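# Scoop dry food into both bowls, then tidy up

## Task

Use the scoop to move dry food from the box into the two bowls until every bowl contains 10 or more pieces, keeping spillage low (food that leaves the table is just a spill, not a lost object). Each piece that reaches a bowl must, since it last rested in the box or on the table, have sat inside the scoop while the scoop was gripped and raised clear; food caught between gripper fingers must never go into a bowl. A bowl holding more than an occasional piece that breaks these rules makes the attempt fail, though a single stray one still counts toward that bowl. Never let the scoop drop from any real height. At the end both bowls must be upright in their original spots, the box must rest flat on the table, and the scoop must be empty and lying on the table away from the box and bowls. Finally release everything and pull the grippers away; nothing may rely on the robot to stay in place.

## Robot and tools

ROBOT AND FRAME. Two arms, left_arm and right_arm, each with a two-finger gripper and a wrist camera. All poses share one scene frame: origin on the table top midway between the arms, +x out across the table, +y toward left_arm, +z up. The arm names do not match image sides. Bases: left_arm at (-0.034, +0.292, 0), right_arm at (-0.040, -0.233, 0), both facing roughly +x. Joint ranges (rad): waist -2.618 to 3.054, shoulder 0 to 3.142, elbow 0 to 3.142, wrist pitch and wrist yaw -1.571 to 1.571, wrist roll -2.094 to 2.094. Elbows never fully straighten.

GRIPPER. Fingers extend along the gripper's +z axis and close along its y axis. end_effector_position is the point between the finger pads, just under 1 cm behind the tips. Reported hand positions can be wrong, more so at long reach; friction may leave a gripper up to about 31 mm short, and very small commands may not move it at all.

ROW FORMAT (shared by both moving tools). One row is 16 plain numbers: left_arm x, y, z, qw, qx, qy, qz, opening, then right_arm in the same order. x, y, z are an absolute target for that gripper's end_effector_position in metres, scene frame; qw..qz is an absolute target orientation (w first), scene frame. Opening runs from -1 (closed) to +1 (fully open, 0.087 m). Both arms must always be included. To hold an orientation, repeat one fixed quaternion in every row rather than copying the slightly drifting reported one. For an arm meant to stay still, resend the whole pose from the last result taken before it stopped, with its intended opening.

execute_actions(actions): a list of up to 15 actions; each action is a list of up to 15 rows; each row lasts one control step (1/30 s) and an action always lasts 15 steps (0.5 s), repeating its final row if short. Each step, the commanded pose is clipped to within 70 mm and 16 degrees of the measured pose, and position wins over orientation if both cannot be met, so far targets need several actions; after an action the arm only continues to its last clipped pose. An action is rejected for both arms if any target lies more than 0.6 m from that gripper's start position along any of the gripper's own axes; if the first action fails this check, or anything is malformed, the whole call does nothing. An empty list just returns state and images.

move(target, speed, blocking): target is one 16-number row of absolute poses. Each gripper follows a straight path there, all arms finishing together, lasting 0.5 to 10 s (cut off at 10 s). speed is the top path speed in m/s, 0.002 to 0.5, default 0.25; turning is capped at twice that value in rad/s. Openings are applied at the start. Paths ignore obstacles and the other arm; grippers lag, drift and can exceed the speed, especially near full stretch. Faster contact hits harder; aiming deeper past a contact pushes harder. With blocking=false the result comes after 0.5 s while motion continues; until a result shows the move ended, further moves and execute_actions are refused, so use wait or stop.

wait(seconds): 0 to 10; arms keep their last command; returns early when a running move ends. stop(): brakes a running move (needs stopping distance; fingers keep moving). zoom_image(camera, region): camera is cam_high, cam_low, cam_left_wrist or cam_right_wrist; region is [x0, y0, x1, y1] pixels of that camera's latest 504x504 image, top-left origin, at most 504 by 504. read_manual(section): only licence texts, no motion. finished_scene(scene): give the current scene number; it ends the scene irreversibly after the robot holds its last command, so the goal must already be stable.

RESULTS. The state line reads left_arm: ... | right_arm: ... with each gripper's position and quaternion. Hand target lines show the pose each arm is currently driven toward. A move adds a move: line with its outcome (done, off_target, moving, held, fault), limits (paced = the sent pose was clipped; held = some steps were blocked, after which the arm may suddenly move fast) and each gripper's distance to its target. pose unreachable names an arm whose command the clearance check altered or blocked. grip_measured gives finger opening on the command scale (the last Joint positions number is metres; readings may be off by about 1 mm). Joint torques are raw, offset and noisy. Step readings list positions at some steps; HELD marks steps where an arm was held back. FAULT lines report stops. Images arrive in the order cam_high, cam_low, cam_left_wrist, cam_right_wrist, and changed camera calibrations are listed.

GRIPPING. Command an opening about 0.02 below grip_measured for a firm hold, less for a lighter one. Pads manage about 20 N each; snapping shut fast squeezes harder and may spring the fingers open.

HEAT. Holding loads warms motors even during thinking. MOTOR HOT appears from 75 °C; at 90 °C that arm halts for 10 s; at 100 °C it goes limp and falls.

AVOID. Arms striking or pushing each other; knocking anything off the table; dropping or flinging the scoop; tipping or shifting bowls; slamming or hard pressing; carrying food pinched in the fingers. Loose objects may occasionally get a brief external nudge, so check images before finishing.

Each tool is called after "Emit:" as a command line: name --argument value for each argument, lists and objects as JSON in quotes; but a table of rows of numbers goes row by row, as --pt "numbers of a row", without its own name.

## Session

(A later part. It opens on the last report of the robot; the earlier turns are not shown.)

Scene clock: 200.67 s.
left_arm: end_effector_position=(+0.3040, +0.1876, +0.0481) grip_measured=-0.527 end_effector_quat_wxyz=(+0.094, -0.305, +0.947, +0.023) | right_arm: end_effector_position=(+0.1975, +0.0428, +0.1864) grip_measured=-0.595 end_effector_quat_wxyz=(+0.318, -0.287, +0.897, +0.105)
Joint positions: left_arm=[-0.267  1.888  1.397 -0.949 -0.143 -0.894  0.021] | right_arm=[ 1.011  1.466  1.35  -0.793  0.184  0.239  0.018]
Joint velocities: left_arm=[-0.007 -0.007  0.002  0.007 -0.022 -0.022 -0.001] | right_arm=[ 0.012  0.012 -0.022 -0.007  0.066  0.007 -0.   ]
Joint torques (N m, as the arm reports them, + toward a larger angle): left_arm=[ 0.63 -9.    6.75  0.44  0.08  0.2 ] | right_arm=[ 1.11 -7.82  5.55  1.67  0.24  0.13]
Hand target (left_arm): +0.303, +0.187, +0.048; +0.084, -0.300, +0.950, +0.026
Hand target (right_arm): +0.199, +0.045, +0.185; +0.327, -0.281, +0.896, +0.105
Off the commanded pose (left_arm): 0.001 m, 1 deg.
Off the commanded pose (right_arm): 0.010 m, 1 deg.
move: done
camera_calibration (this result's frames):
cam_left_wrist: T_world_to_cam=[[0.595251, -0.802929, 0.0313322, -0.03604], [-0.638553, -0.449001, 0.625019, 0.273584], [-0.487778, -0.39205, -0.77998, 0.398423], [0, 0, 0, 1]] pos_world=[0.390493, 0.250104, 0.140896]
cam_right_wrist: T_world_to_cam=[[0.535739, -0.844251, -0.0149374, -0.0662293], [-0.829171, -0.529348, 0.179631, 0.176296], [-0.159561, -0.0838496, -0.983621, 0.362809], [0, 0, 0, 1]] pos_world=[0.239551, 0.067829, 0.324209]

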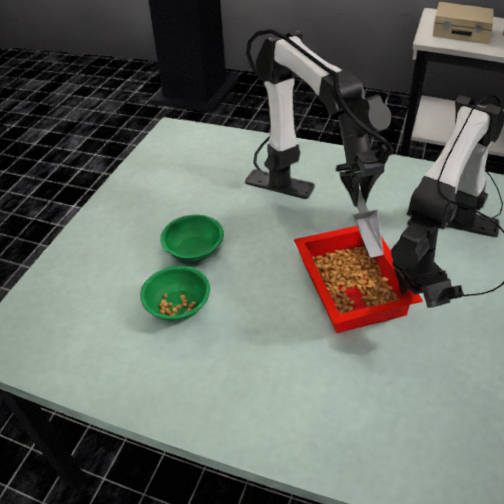

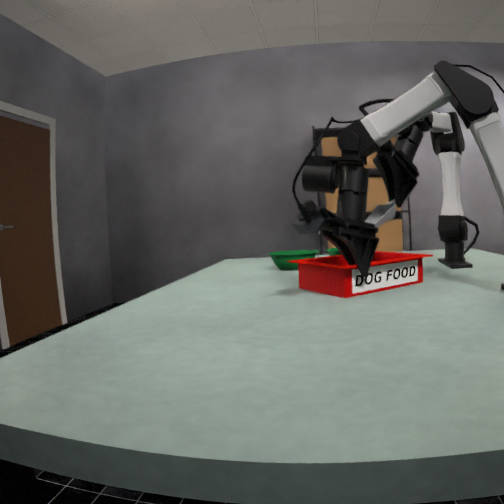

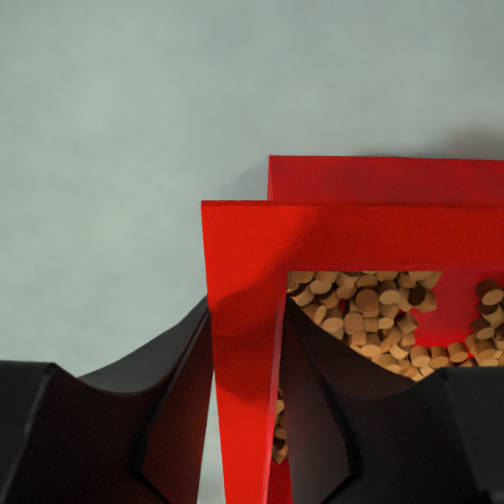

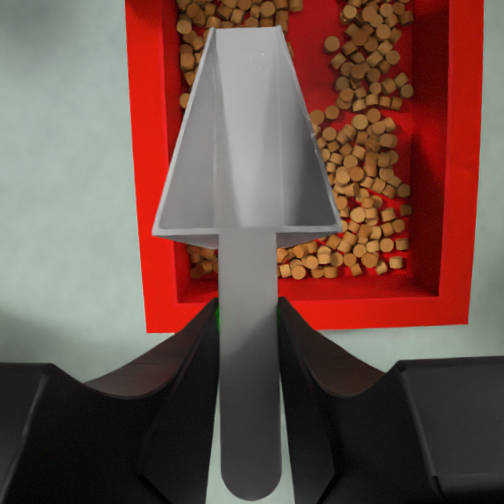

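Emit:
move --target '[0.303,0.187,0.048,0.0832,-0.2996,0.9501,0.0262,-0.6, 0.250,-0.016,0.18,0.3262,-0.2826,0.8962,0.1028,-0.68]' --speed 0.12

Emit:
move --target '[0.303,0.187,0.048,0.0832,-0.2996,0.9501,0.0262,-0.6, 0.250,-0.016,0.125,0.1656,-0.2961,0.9392,0.0522,-0.68]' --speed 0.08

Scene clock: 220.33 s.
left_arm: end_effector_position=(+0.3040, +0.1876, +0.0481) grip_measured=-0.527 end_effector_quat_wxyz=(+0.094, -0.305, +0.947, +0.023) | right_arm: end_effector_position=(+0.2497, -0.0148, +0.1727) grip_measured=-0.595 end_effector_quat_wxyz=(+0.309, -0.282, +0.904, +0.092)
Joint positions: left_arm=[-0.267  1.888  1.397 -0.949 -0.143 -0.894  0.021] | right_arm=[ 0.75   1.466  1.304 -0.755  0.042  0.042  0.018]
Joint velocities: left_arm=[ 0.007  0.012 -0.012  0.007 -0.022 -0.007  0.   ] | right_arm=[-0.007 -0.007  0.017 -0.007  0.022 -0.007 -0.   ]
Joint torques (N m, as the arm reports them, + toward a larger angle): left_arm=[ 0.6  -9.01  6.9   0.44  0.07  0.16] | right_arm=[  0.21 -10.43   5.59   1.69  -0.11  -0.08]
Hand target (left_arm): +0.303, +0.187, +0.048; +0.084, -0.300, +0.950, +0.026
Hand target (right_arm): +0.251, -0.015, +0.180; +0.326, -0.283, +0.896, +0.101
Off the commanded pose (left_arm): 0.001 m, 1 deg.
Off the commanded pose (right_arm): 0.007 m, 3 deg.
move: off_target (right_arm)
camera_calibration (this result's frames):
cam_left_wrist: T_world_to_cam=[[0.595251, -0.802929, 0.0313322, -0.03604], [-0.638553, -0.449001, 0.625019, 0.273584], [-0.487778, -0.39205, -0.77998, 0.398423], [0, 0, 0, 1]] pos_world=[0.390493, 0.250104, 0.140896]
cam_right_wrist: T_world_to_cam=[[0.518974, -0.854789, -0.0011328, -0.141481], [-0.83641, -0.508088, 0.205586, 0.189221], [-0.176308, -0.105746, -0.978638, 0.355767], [0, 0, 0, 1]] pos_world=[0.294416, 0.0128252, 0.309106]

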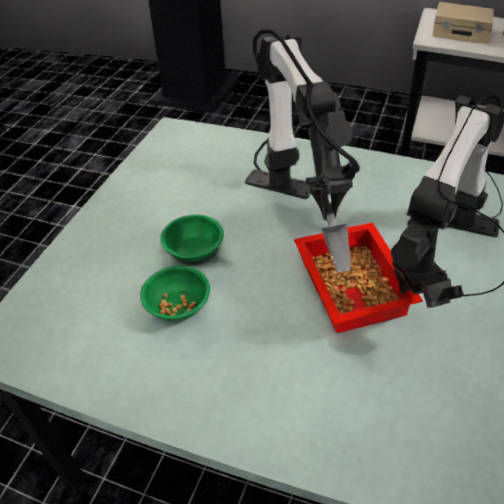

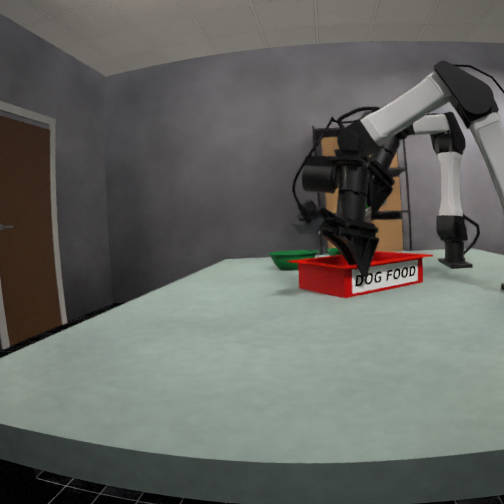

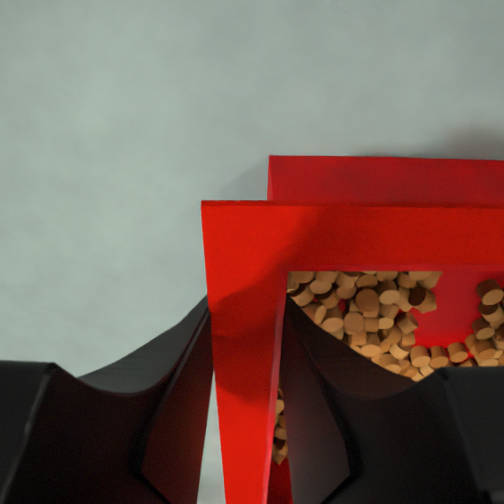

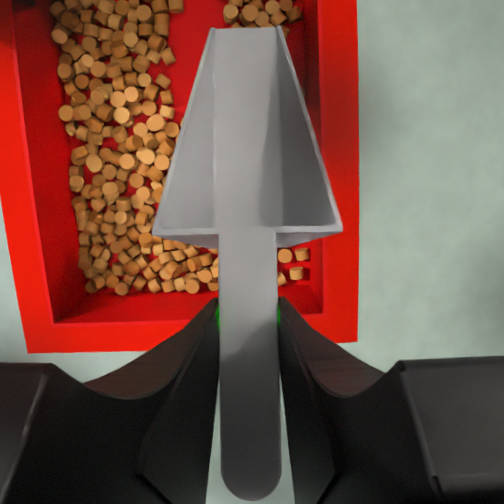

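Scene clock: 222.60 s.
left_arm: end_effector_position=(+0.3040, +0.1876, +0.0481) grip_measured=-0.527 end_effector_quat_wxyz=(+0.094, -0.305, +0.947, +0.023) | right_arm: end_effector_position=(+0.2431, -0.0184, +0.1193) grip_measured=-0.595 end_effector_quat_wxyz=(+0.159, -0.296, +0.941, +0.046)
Joint positions: left_arm=[-0.267  1.888  1.397 -0.949 -0.143 -0.894  0.021] | right_arm=[ 0.744  1.726  1.463 -0.975  0.022  0.04   0.018]
Joint velocities: left_arm=[-0.017 -0.007  0.007 -0.051 -0.022  0.037  0.   ] | right_arm=[-0.002 -0.007  0.017 -0.022 -0.037 -0.037 -0.001]
Joint torques (N m, as the arm reports them, + toward a larger angle): left_arm=[ 0.65 -9.1   6.73  0.44  0.13  0.2 ] | right_arm=[-0.02 -9.08  9.22  0.97 -0.17 -0.07]
Hand target (left_arm): +0.303, +0.187, +0.048; +0.084, -0.300, +0.950, +0.026
Hand target (right_arm): +0.250, -0.016, +0.125; +0.166, -0.296, +0.939, +0.053
Off the commanded pose (left_arm): 0.001 m, 1 deg.
Off the commanded pose (right_arm): 0.009 m, 1 deg.
move: done
camera_calibration (this result's frames):
cam_left_wrist: T_world_to_cam=[[0.595251, -0.802929, 0.0313322, -0.03604], [-0.638553, -0.449001, 0.625019, 0.273584], [-0.487778, -0.39205, -0.77998, 0.398423], [0, 0, 0, 1]] pos_world=[0.390493, 0.250104, 0.140896]
cam_right_wrist: T_world_to_cam=[[0.525586, -0.850575, 0.0167521, -0.144766], [-0.739003, -0.446711, 0.504305, 0.134633], [-0.421466, -0.277436, -0.863363, 0.344639], [0, 0, 0, 1]] pos_world=[0.320835, 0.0326226, 0.232077]

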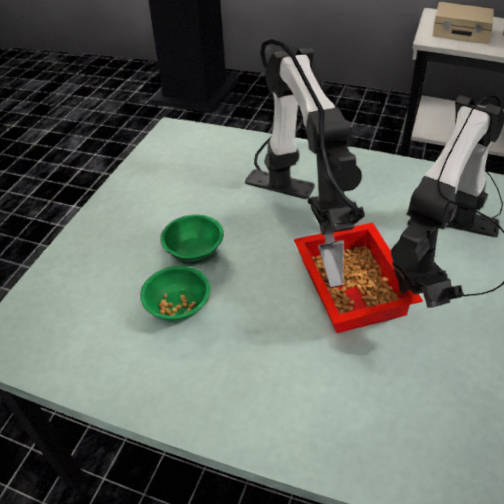

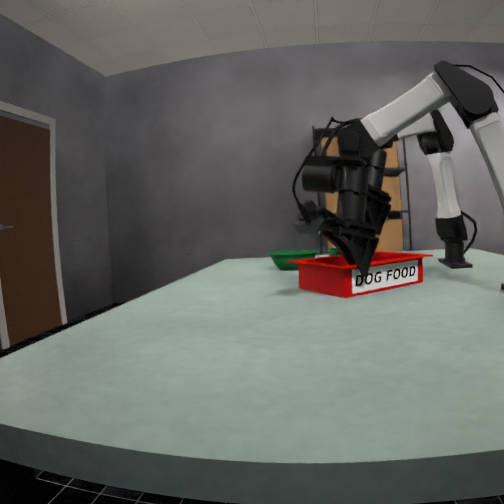

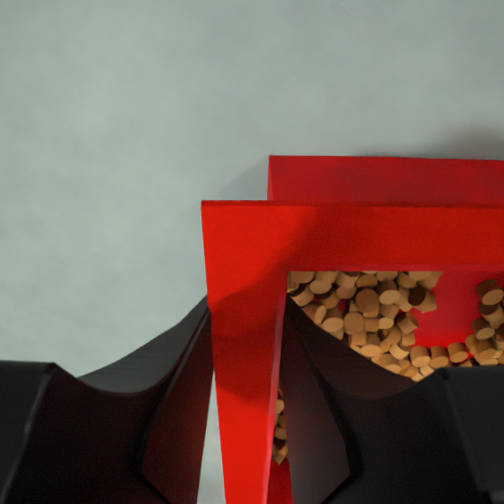

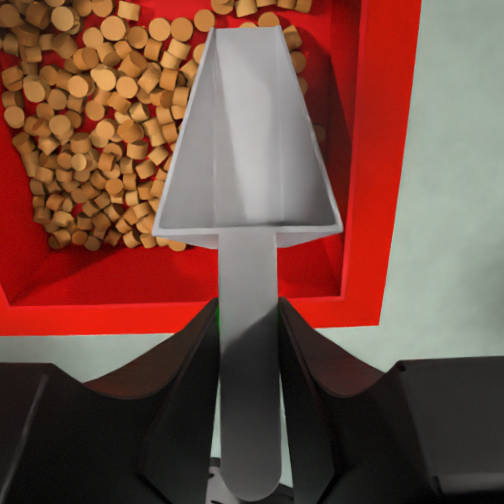

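Emit:
move --target '[0.303,0.187,0.048,0.0832,-0.2996,0.9501,0.0262,-0.6, 0.263,-0.0066,0.102,0.1656,-0.2961,0.9392,0.0522,-0.68]' --speed 0.03

Emit:
move --target '[0.303,0.187,0.048,0.0832,-0.2996,0.9501,0.0262,-0.6, 0.272,0.001,0.067,0.3262,-0.2826,0.8962,0.1028,-0.68]' --speed 0.05

Emit:
move --target '[0.303,0.187,0.048,0.0832,-0.2996,0.9501,0.0262,-0.6, 0.314,0.030,0.055,0.3650,-0.2778,0.8811,0.1151,-0.68]' --speed 0.03

Scene clock: 236.87 s.
left_arm: end_effector_position=(+0.3040, +0.1876, +0.0481) grip_measured=-0.527 end_effector_quat_wxyz=(+0.094, -0.305, +0.947, +0.023) | right_arm: end_effector_position=(+0.2581, -0.0069, +0.1034) grip_measured=-0.595 end_effector_quat_wxyz=(+0.169, -0.296, +0.939, +0.050)
Joint positions: left_arm=[-0.267  1.888  1.397 -0.949 -0.143 -0.894  0.021] | right_arm=[ 0.744  1.782  1.464 -0.899  0.022  0.04   0.018]
Joint velocities: left_arm=[ 0.017  0.002 -0.007 -0.007  0.022 -0.007 -0.   ] | right_arm=[-0.002  0.002  0.002 -0.007 -0.022  0.037 -0.001]
Joint torques (N m, as the arm reports them, + toward a larger angle): left_arm=[ 0.64 -8.98  6.97  0.42  0.12  0.19] | right_arm=[ 0.09 -8.93  8.23  0.99 -0.1  -0.05]
Hand target (left_arm): +0.303, +0.187, +0.048; +0.084, -0.300, +0.950, +0.026
Hand target (right_arm): +0.263, -0.006, +0.102; +0.166, -0.296, +0.939, +0.052
Off the commanded pose (left_arm): 0.001 m, 1 deg.
Off the commanded pose (right_arm): 0.005 m, 0 deg.
move: done
camera_calibration (this result's frames):
cam_left_wrist: T_world_to_cam=[[0.595251, -0.802929, 0.0313322, -0.03604], [-0.638553, -0.449001, 0.625019, 0.273584], [-0.487778, -0.39205, -0.77998, 0.398423], [0, 0, 0, 1]] pos_world=[0.390493, 0.250104, 0.140896]
cam_right_wrist: T_world_to_cam=[[0.525637, -0.850579, 0.0148461, -0.142433], [-0.746827, -0.453024, 0.486845, 0.1626], [-0.407375, -0.266992, -0.873362, 0.337951], [0, 0, 0, 1]] pos_world=[0.333975, 0.0427413, 0.218107]

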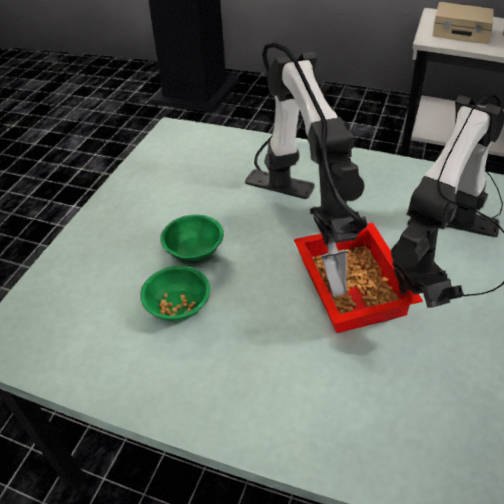

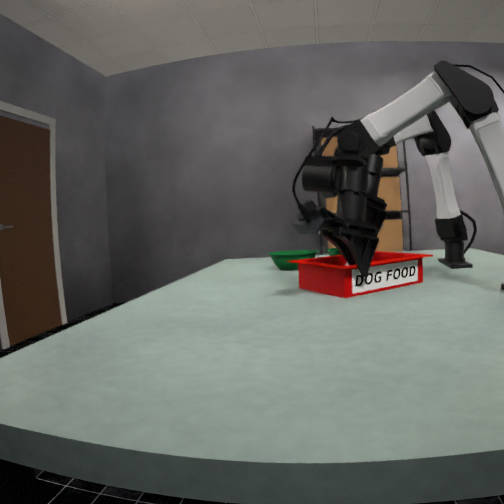

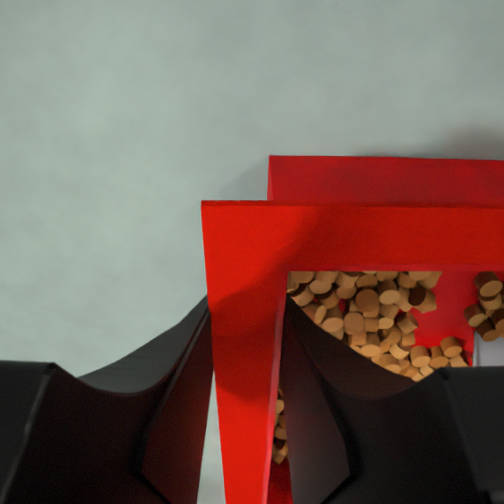

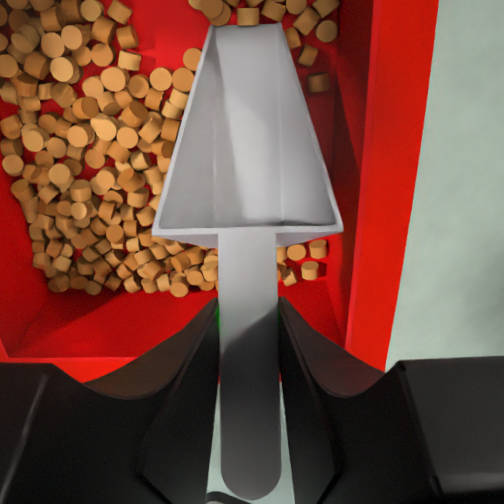

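Scene clock: 240.57 s.
left_arm: end_effector_position=(+0.3040, +0.1876, +0.0481) grip_measured=-0.527 end_effector_quat_wxyz=(+0.094, -0.305, +0.947, +0.023) | right_arm: end_effector_position=(+0.2731, +0.0047, +0.0675) grip_measured=-0.595 end_effector_quat_wxyz=(+0.321, -0.281, +0.898, +0.105)
Joint positions: left_arm=[-0.267  1.888  1.397 -0.949 -0.143 -0.894  0.021] | right_arm=[ 0.744  1.613  1.005 -0.273  0.022  0.04   0.018]
Joint velocities: left_arm=[-0.022 -0.007 -0.012 -0.007 -0.051  0.022 -0.   ] | right_arm=[ 0.007  0.002 -0.022 -0.022 -0.037 -0.095  0.   ]
Joint torques (N m, as the arm reports them, + toward a larger angle): left_arm=[ 0.64 -8.97  6.76  0.44  0.09  0.2 ] | right_arm=[  0.67 -10.66   5.02   1.56   0.07  -0.02]
Hand target (left_arm): +0.303, +0.187, +0.048; +0.084, -0.300, +0.950, +0.026
Hand target (right_arm): +0.271, +0.001, +0.067; +0.326, -0.282, +0.896, +0.102
Off the commanded pose (left_arm): 0.001 m, 1 deg.
Off the commanded pose (right_arm): 0.004 m, 1 deg.
move: done
camera_calibration (this result's frames):
cam_left_wrist: T_world_to_cam=[[0.595251, -0.802929, 0.0313322, -0.03604], [-0.638553, -0.449001, 0.625019, 0.273584], [-0.487778, -0.39205, -0.77998, 0.398423], [0, 0, 0, 1]] pos_world=[0.390493, 0.250104, 0.140896]
cam_right_wrist: T_world_to_cam=[[0.526218, -0.850134, -0.0191625, -0.137855], [-0.835679, -0.521176, 0.173254, 0.242327], [-0.157276, -0.0751555, -0.984691, 0.254101], [0, 0, 0, 1]] pos_world=[0.315013, 0.0281966, 0.205585]

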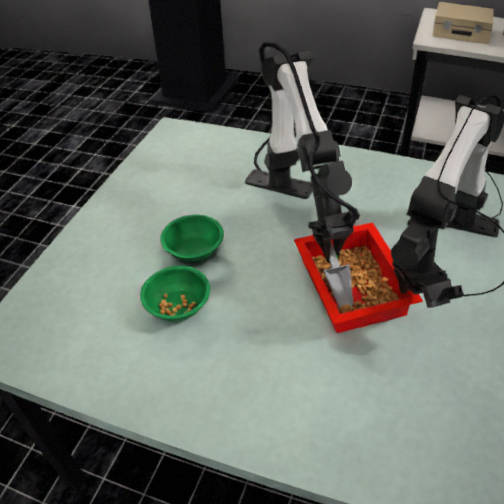

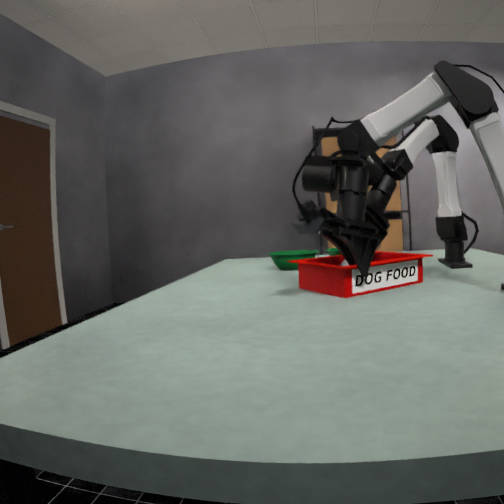

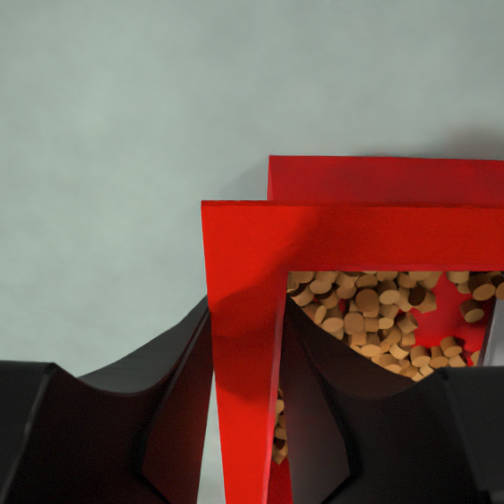

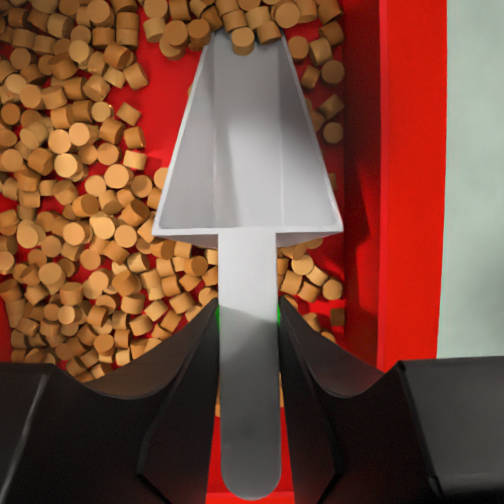

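Scene clock: 242.57 s.
left_arm: end_effector_position=(+0.3040, +0.1877, +0.0481) grip_measured=-0.527 end_effector_quat_wxyz=(+0.094, -0.305, +0.947, +0.024) | right_arm: end_effector_position=(+0.3061, +0.0298, +0.0565) grip_measured=-0.595 end_effector_quat_wxyz=(+0.363, -0.277, +0.881, +0.120)
Joint positions: left_arm=[-0.267  1.888  1.397 -0.949 -0.144 -0.894  0.021] | right_arm=[ 0.744  1.729  1.029 -0.086  0.022  0.036  0.018]
Joint velocities: left_arm=[-0.007  0.012 -0.002 -0.007 -0.066  0.037  0.001] | right_arm=[-0.002  0.007  0.002 -0.007  0.051  0.007 -0.001]
Joint torques (N m, as the arm reports them, + toward a larger angle): left_arm=[ 0.71 -8.78  6.95  0.42  0.1   0.18] | right_arm=[ 0.39 -8.06  8.75  1.56  0.05 -0.06]
Hand target (left_arm): +0.303, +0.187, +0.048; +0.084, -0.300, +0.950, +0.026
Hand target (right_arm): +0.313, +0.030, +0.055; +0.365, -0.278, +0.881, +0.115
Off the commanded pose (left_arm): 0.001 m, 1 deg.
Off the commanded pose (right_arm): 0.008 m, 1 deg.
move: done
camera_calibration (this result's frames):
cam_left_wrist: T_world_to_cam=[[0.595324, -0.802892, 0.0308728, -0.0359649], [-0.638638, -0.449518, 0.624559, 0.273816], [-0.487576, -0.391532, -0.780367, 0.398349], [0, 0, 0, 1]] pos_world=[0.390506, 0.250176, 0.140954]
cam_right_wrist: T_world_to_cam=[[0.530373, -0.847366, -0.0259686, -0.135051], [-0.843978, -0.530649, 0.0781914, 0.293116], [-0.0800369, -0.0195537, -0.9966, 0.225697], [0, 0, 0, 1]] pos_world=[0.337075, 0.0455177, 0.198503]

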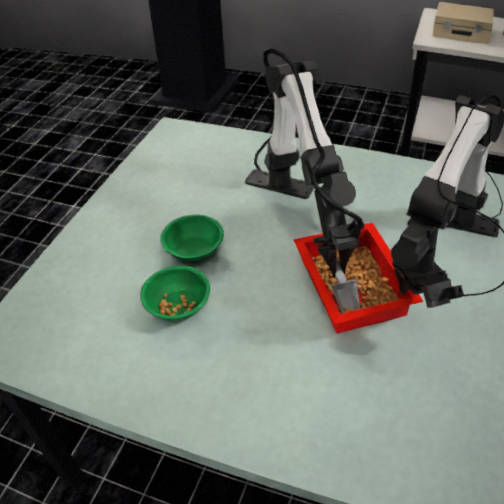

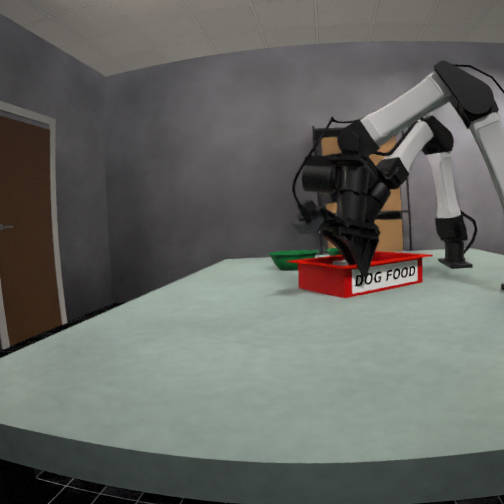

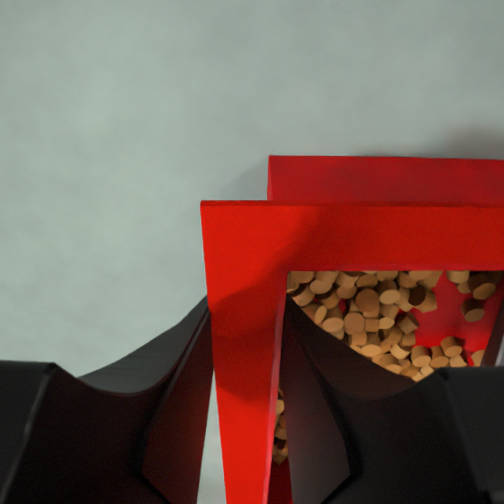

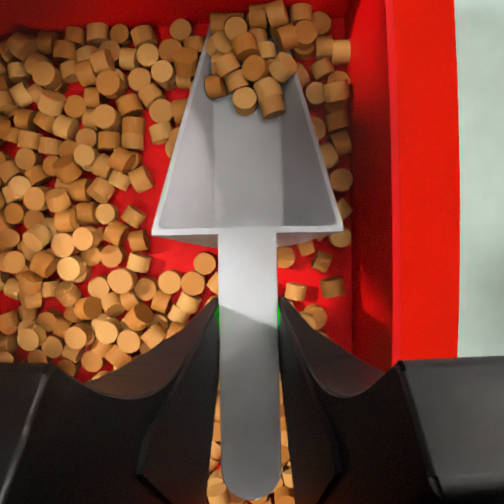

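Tilt back.

Emit:
move --target '[0.303,0.187,0.048,0.0832,-0.2996,0.9501,0.0262,-0.6, 0.301,0.025,0.072,0.5470,-0.2463,0.7813,0.1725,-0.68]' --speed 0.08

Emit:
move --target '[0.303,0.187,0.048,0.0832,-0.2996,0.9501,0.0262,-0.6, 0.268,-0.006,0.15,0.6625,-0.2163,0.6860,0.2089,-0.68]' --speed 0.08

Scene clock: 259.30 s.
left_arm: end_effector_position=(+0.3042, +0.1876, +0.0481) grip_measured=-0.527 end_effector_quat_wxyz=(+0.094, -0.306, +0.947, +0.023) | right_arm: end_effector_position=(+0.3008, +0.0205, +0.0605) grip_measured=-0.595 end_effector_quat_wxyz=(+0.525, -0.245, +0.798, +0.168)
Joint positions: left_arm=[-0.267  1.888  1.397 -0.949 -0.144 -0.896  0.021] | right_arm=[0.744 1.629 0.592 0.633 0.043 0.03  0.018]
Joint velocities: left_arm=[ 0.012 -0.002 -0.002 -0.007 -0.051  0.022 -0.001] | right_arm=[-0.012  0.007 -0.012  0.037  0.007  0.007 -0.001]
Joint torques (N m, as the arm reports them, + toward a larger angle): left_arm=[ 0.64 -8.97  6.82  0.44  0.07  0.22] | right_arm=[ 1.76 -9.9   4.6   2.27  0.12 -0.07]
Hand target (left_arm): +0.303, +0.187, +0.048; +0.084, -0.300, +0.950, +0.026
Hand target (right_arm): +0.300, +0.024, +0.073; +0.546, -0.246, +0.782, +0.172
Off the commanded pose (left_arm): 0.001 m, 2 deg.
Off the commanded pose (right_arm): 0.012 m, 3 deg.
move: off_target (right_arm)
camera_calibration (this result's frames):
cam_left_wrist: T_world_to_cam=[[0.596808, -0.801764, 0.0315424, -0.0368165], [-0.638147, -0.450452, 0.624389, 0.273896], [-0.486404, -0.392769, -0.780477, 0.398265], [0, 0, 0, 1]] pos_world=[0.390476, 0.250285, 0.14098]
cam_right_wrist: T_world_to_cam=[[0.528953, -0.847419, -0.045718, -0.138293], [-0.816775, -0.49372, -0.298527, 0.297224], [0.230405, 0.195248, -0.953306, 0.128728], [0, 0, 0, 1]] pos_world=[0.286257, 0.00441945, 0.205124]

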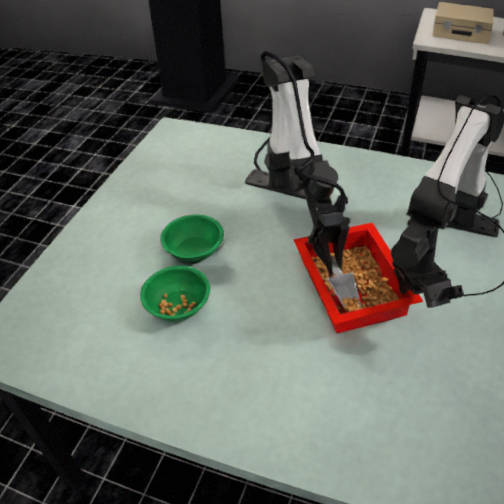

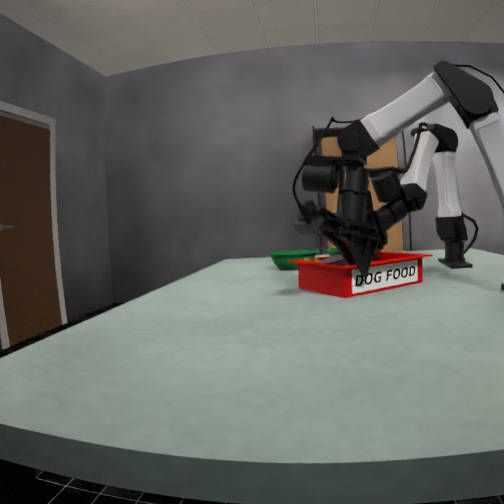

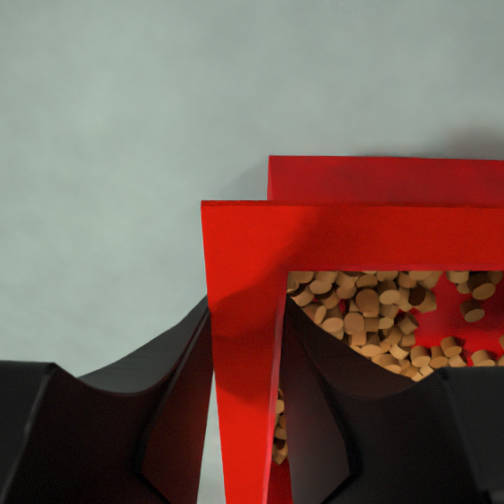

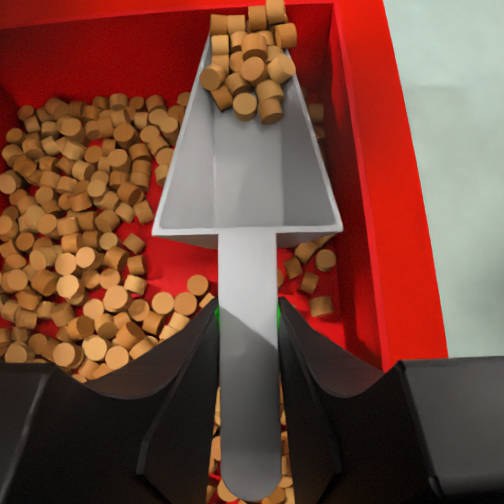

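Scene clock: 262.00 s.
left_arm: end_effector_position=(+0.3042, +0.1876, +0.0481) grip_measured=-0.527 end_effector_quat_wxyz=(+0.094, -0.306, +0.947, +0.023) | right_arm: end_effector_position=(+0.2696, -0.0043, +0.1380) grip_measured=-0.595 end_effector_quat_wxyz=(+0.644, -0.218, +0.703, +0.206)
Joint positions: left_arm=[-0.267  1.888  1.397 -0.949 -0.144 -0.896  0.021] | right_arm=[0.744 1.309 0.341 0.883 0.043 0.012 0.018]
Joint velocities: left_arm=[ 0.012 -0.027  0.002 -0.007 -0.022 -0.037 -0.   ] | right_arm=[ 0.002 -0.012 -0.012 -0.022  0.037 -0.007  0.   ]
Joint torques (N m, as the arm reports them, + toward a larger angle): left_arm=[ 0.66 -8.73  6.81  0.39  0.06  0.2 ] | right_arm=[ 0.73 -7.21  4.83  2.23 -0.04 -0.08]
Hand target (left_arm): +0.303, +0.187, +0.048; +0.084, -0.300, +0.950, +0.026
Hand target (right_arm): +0.268, -0.007, +0.150; +0.662, -0.216, +0.687, +0.208
Off the commanded pose (left_arm): 0.001 m, 2 deg.
Off the commanded pose (right_arm): 0.012 m, 3 deg.
move: off_target (right_arm)
camera_calibration (this result's frames):
cam_left_wrist: T_world_to_cam=[[0.597107, -0.801538, 0.0316158, -0.0369691], [-0.638003, -0.450652, 0.624392, 0.273889], [-0.486227, -0.393, -0.780471, 0.398253], [0, 0, 0, 1]] pos_world=[0.390458, 0.25031, 0.14098]
cam_right_wrist: T_world_to_cam=[[0.546118, -0.835881, -0.0553011, -0.142589], [-0.69801, -0.417553, -0.581748, 0.29006], [0.463181, 0.356304, -0.811487, 0.132948], [0, 0, 0, 1]] pos_world=[0.218756, -0.0454418, 0.268742]

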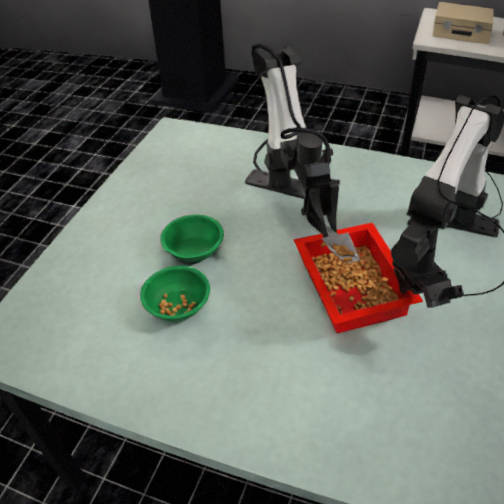

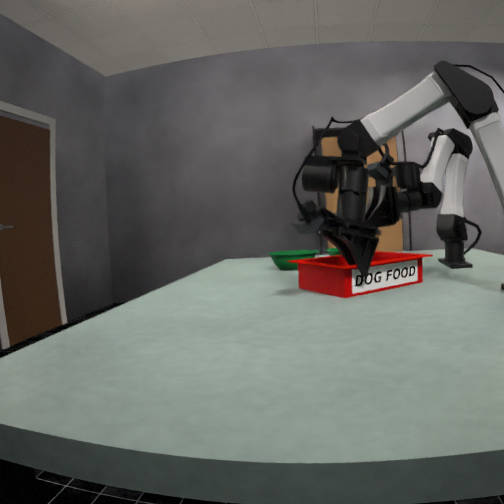

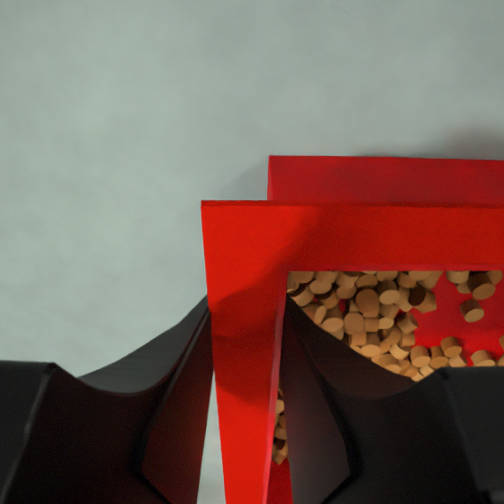

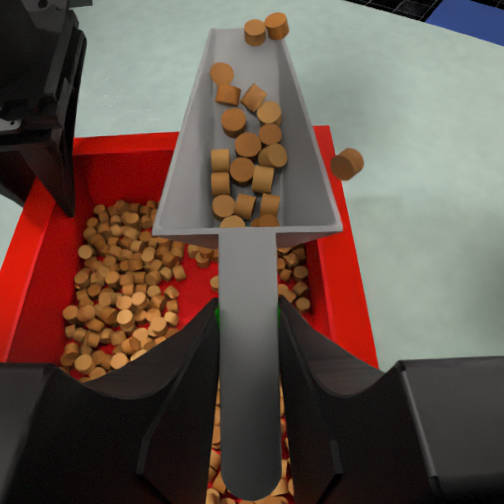

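Emit:
move --target '[0.303,0.187,0.048,0.0832,-0.2996,0.9501,0.0262,0.4, 0.255,0.005,0.152,0.7305,-0.1933,0.6130,0.2303,-0.68]' --speed 0.08

Scene clock: 270.27 s.
left_arm: end_effector_position=(+0.3008, +0.1888, +0.0480) grip_measured=+0.400 end_effector_quat_wxyz=(+0.089, -0.303, +0.949, +0.027) | right_arm: end_effector_position=(+0.2585, +0.0050, +0.1542) grip_measured=-0.595 end_effector_quat_wxyz=(+0.726, -0.192, +0.618, +0.232)
Joint positions: left_arm=[-0.267  1.888  1.397 -0.962 -0.144 -0.889  0.061] | right_arm=[ 0.817  1.535  0.215  1.484  0.116 -0.011  0.018]
Joint velocities: left_arm=[ 0.007  0.022  0.002  0.007  0.022 -0.037 -0.   ] | right_arm=[ 0.007  0.017  0.007  0.022 -0.022 -0.007  0.   ]
Joint torques (N m, as the arm reports them, + toward a larger angle): left_arm=[ 0.6  -8.97  7.11  0.57  0.08  0.19] | right_arm=[ 1.62 -4.11  2.94  2.14  0.11 -0.07]
Hand target (left_arm): +0.303, +0.187, +0.048; +0.083, -0.300, +0.950, +0.026
Hand target (right_arm): +0.254, +0.004, +0.153; +0.730, -0.193, +0.614, +0.230
Off the commanded pose (left_arm): 0.003 m, 1 deg.
Off the commanded pose (right_arm): 0.004 m, 1 deg.
move: done
camera_calibration (this result's frames):
cam_left_wrist: T_world_to_cam=[[0.592036, -0.80567, 0.0197295, -0.0311125], [-0.632535, -0.449361, 0.630852, 0.270081], [-0.499393, -0.385966, -0.775653, 0.399392], [0, 0, 0, 1]] pos_world=[0.388709, 0.250449, 0.140022]
cam_right_wrist: T_world_to_cam=[[0.557164, -0.828132, -0.0613668, -0.129774], [-0.561279, -0.321101, -0.762797, 0.287698], [0.611992, 0.459447, -0.643719, 0.0831243], [0, 0, 0, 1]] pos_world=[0.182913, -0.053281, 0.265]

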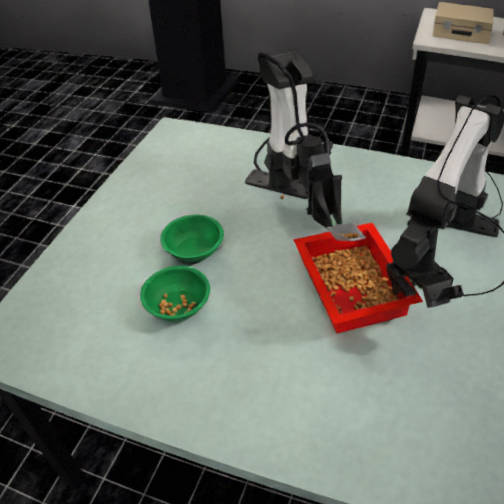

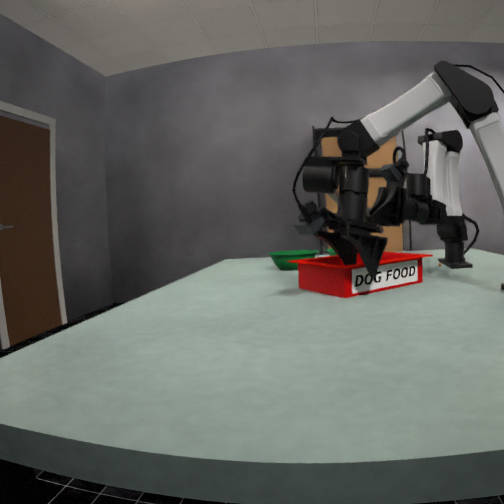

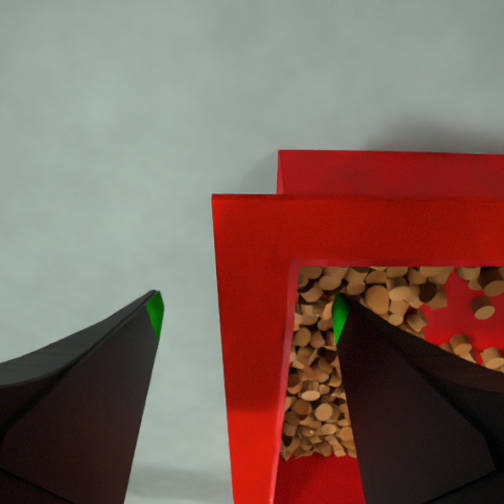

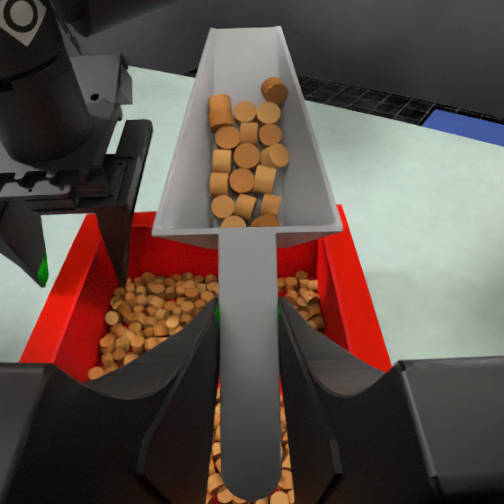

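Emit:
move --target '[0.30,0.195,0.16,0.0832,-0.2996,0.9501,0.0262,0.4, 0.27,-0.30,0.175,0.6399,0.0727,0.7626,-0.061,-0.68]' --speed 0.12

Emit:
move --target '[0.2,0.3,0.25,0.5,0,0.866,0,0.4, 0.204,-0.339,0.175,0.567,0.1244,0.8097,-0.0871,-0.68]' --speed 0.15

Scene clock: 319.23 s.
left_arm: end_effector_position=(+0.2990, +0.1932, +0.1540) grip_measured=+0.400 end_effector_quat_wxyz=(+0.082, -0.298, +0.950, +0.032) | right_arm: end_effector_position=(+0.2692, -0.2945, +0.1580) grip_measured=-0.595 end_effector_quat_wxyz=(+0.627, +0.075, +0.773, -0.060)
Joint positions: left_arm=[-0.256  1.876  1.805 -1.396 -0.142 -0.87   0.061] | right_arm=[-0.112  0.781  0.346  0.226 -0.01  -0.001  0.018]
Joint velocities: left_arm=[-0.002  0.012 -0.012 -0.051 -0.081 -0.051 -0.001] | right_arm=[-0.007 -0.002 -0.007  0.007 -0.022  0.037  0.   ]
Joint torques (N m, as the arm reports them, + toward a larger angle): left_arm=[ 1.33 -9.89  7.01  0.49  0.1   0.16] | right_arm=[-0.04  0.   10.24  2.07 -0.18 -0.08]
Hand target (left_arm): +0.301, +0.195, +0.160; +0.083, -0.300, +0.950, +0.026
Hand target (right_arm): +0.275, -0.298, +0.173; +0.640, +0.070, +0.763, -0.063
Off the commanded pose (left_arm): 0.006 m, 1 deg.
Off the commanded pose (right_arm): 0.018 m, 2 deg.
move: off_target (right_arm)
camera_calibration (this result's frames):
cam_left_wrist: T_world_to_cam=[[0.585208, -0.810857, 0.00655921, -0.0235026], [-0.626095, -0.446693, 0.639118, 0.200424], [-0.515303, -0.378124, -0.769081, 0.484673], [0, 0, 0, 1]] pos_world=[0.388992, 0.253737, 0.244812]
cam_right_wrist: T_world_to_cam=[[-0.226794, -0.972952, -0.0439309, -0.217943], [-0.850795, 0.21987, -0.477289, 0.392552], [0.474038, -0.07087, -0.877647, 0.134493], [0, 0, 0, 1]] pos_world=[0.220798, -0.288827, 0.295824]

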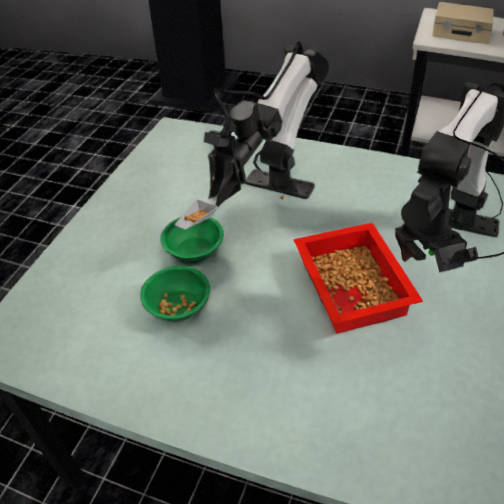

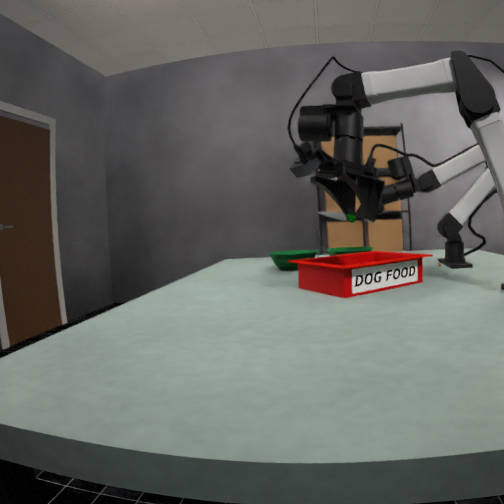

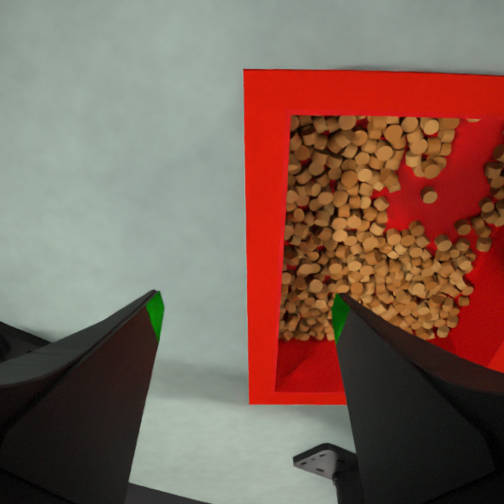

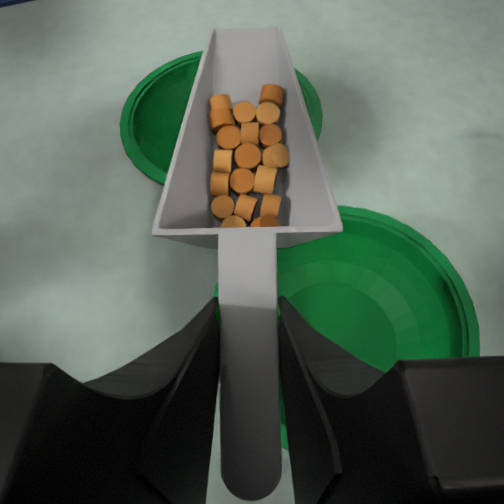

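Scene clock: 323.37 s.
left_arm: end_effector_position=(+0.2012, +0.2970, +0.2519) grip_measured=+0.400 end_effector_quat_wxyz=(+0.498, -0.003, +0.867, -0.004) | right_arm: end_effector_position=(+0.2021, -0.3370, +0.1502) grip_measured=-0.595 end_effector_quat_wxyz=(+0.539, +0.134, +0.828, -0.077)
Joint positions: left_arm=[ 0.07   0.723  1.003 -0.809  0.053  0.019  0.061] | right_arm=[-0.444  0.613  0.474 -0.291 -0.211 -0.077  0.018]
Joint velocities: left_arm=[-0.002 -0.017 -0.002 -0.022  0.051 -0.037 -0.001] | right_arm=[-0.002  0.017  0.007 -0.022 -0.007 -0.037  0.   ]
Joint torques (N m, as the arm reports them, + toward a larger angle): left_arm=[ 1.19 -0.9   4.17  2.04  0.24  0.11] | right_arm=[-0.04 -1.97 10.14  1.98 -0.27 -0.1 ]
Hand target (left_arm): +0.200, +0.298, +0.248; +0.499, -0.001, +0.866, -0.004
Hand target (right_arm): +0.205, -0.340, +0.174; +0.566, +0.123, +0.810, -0.088
Off the commanded pose (left_arm): 0.004 m, 1 deg.
Off the commanded pose (right_arm): 0.025 m, 4 deg.
move: off_target (right_arm)
camera_calibration (this result's frames):
cam_left_wrist: T_world_to_cam=[[-0.00190554, -0.999431, 0.0336767, 0.284555], [-0.984799, -0.00397368, -0.173651, 0.2683], [0.173686, -0.0334957, -0.984231, 0.36203], [0, 0, 0, 1]] pos_world=[0.201884, 0.297586, 0.393329]
cam_right_wrist: T_world_to_cam=[[-0.347295, -0.936362, -0.0511015, -0.237114], [-0.894532, 0.347149, -0.281602, 0.363469], [0.281422, -0.0520872, -0.95817, 0.213824], [0, 0, 0, 1]] pos_world=[0.182612, -0.337065, 0.295117]

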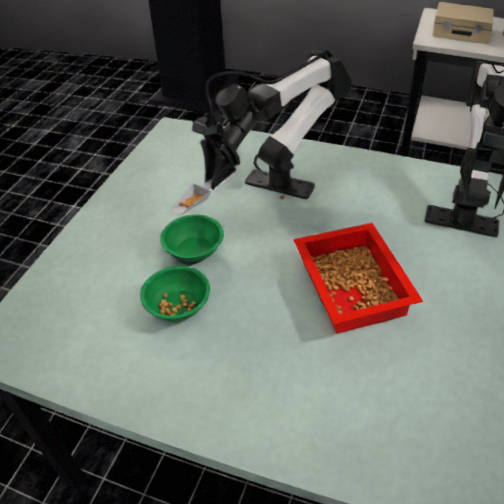

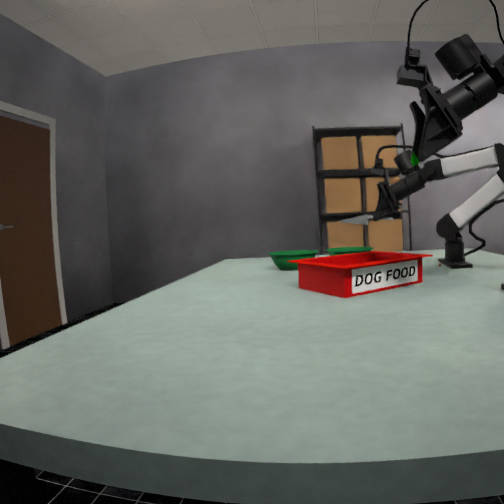

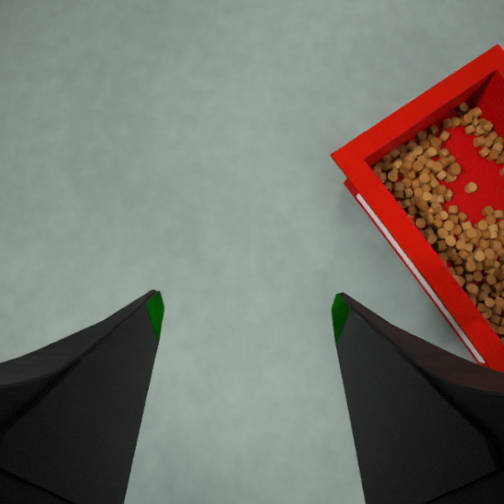

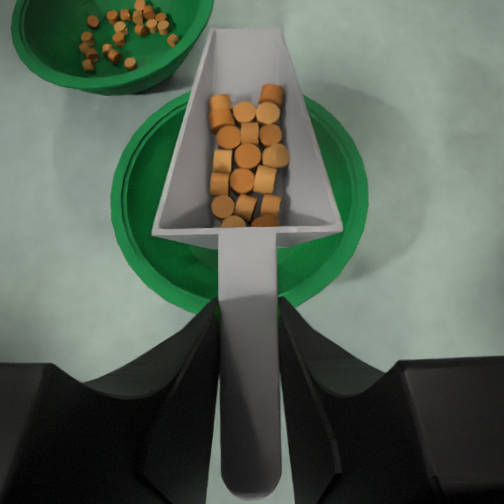

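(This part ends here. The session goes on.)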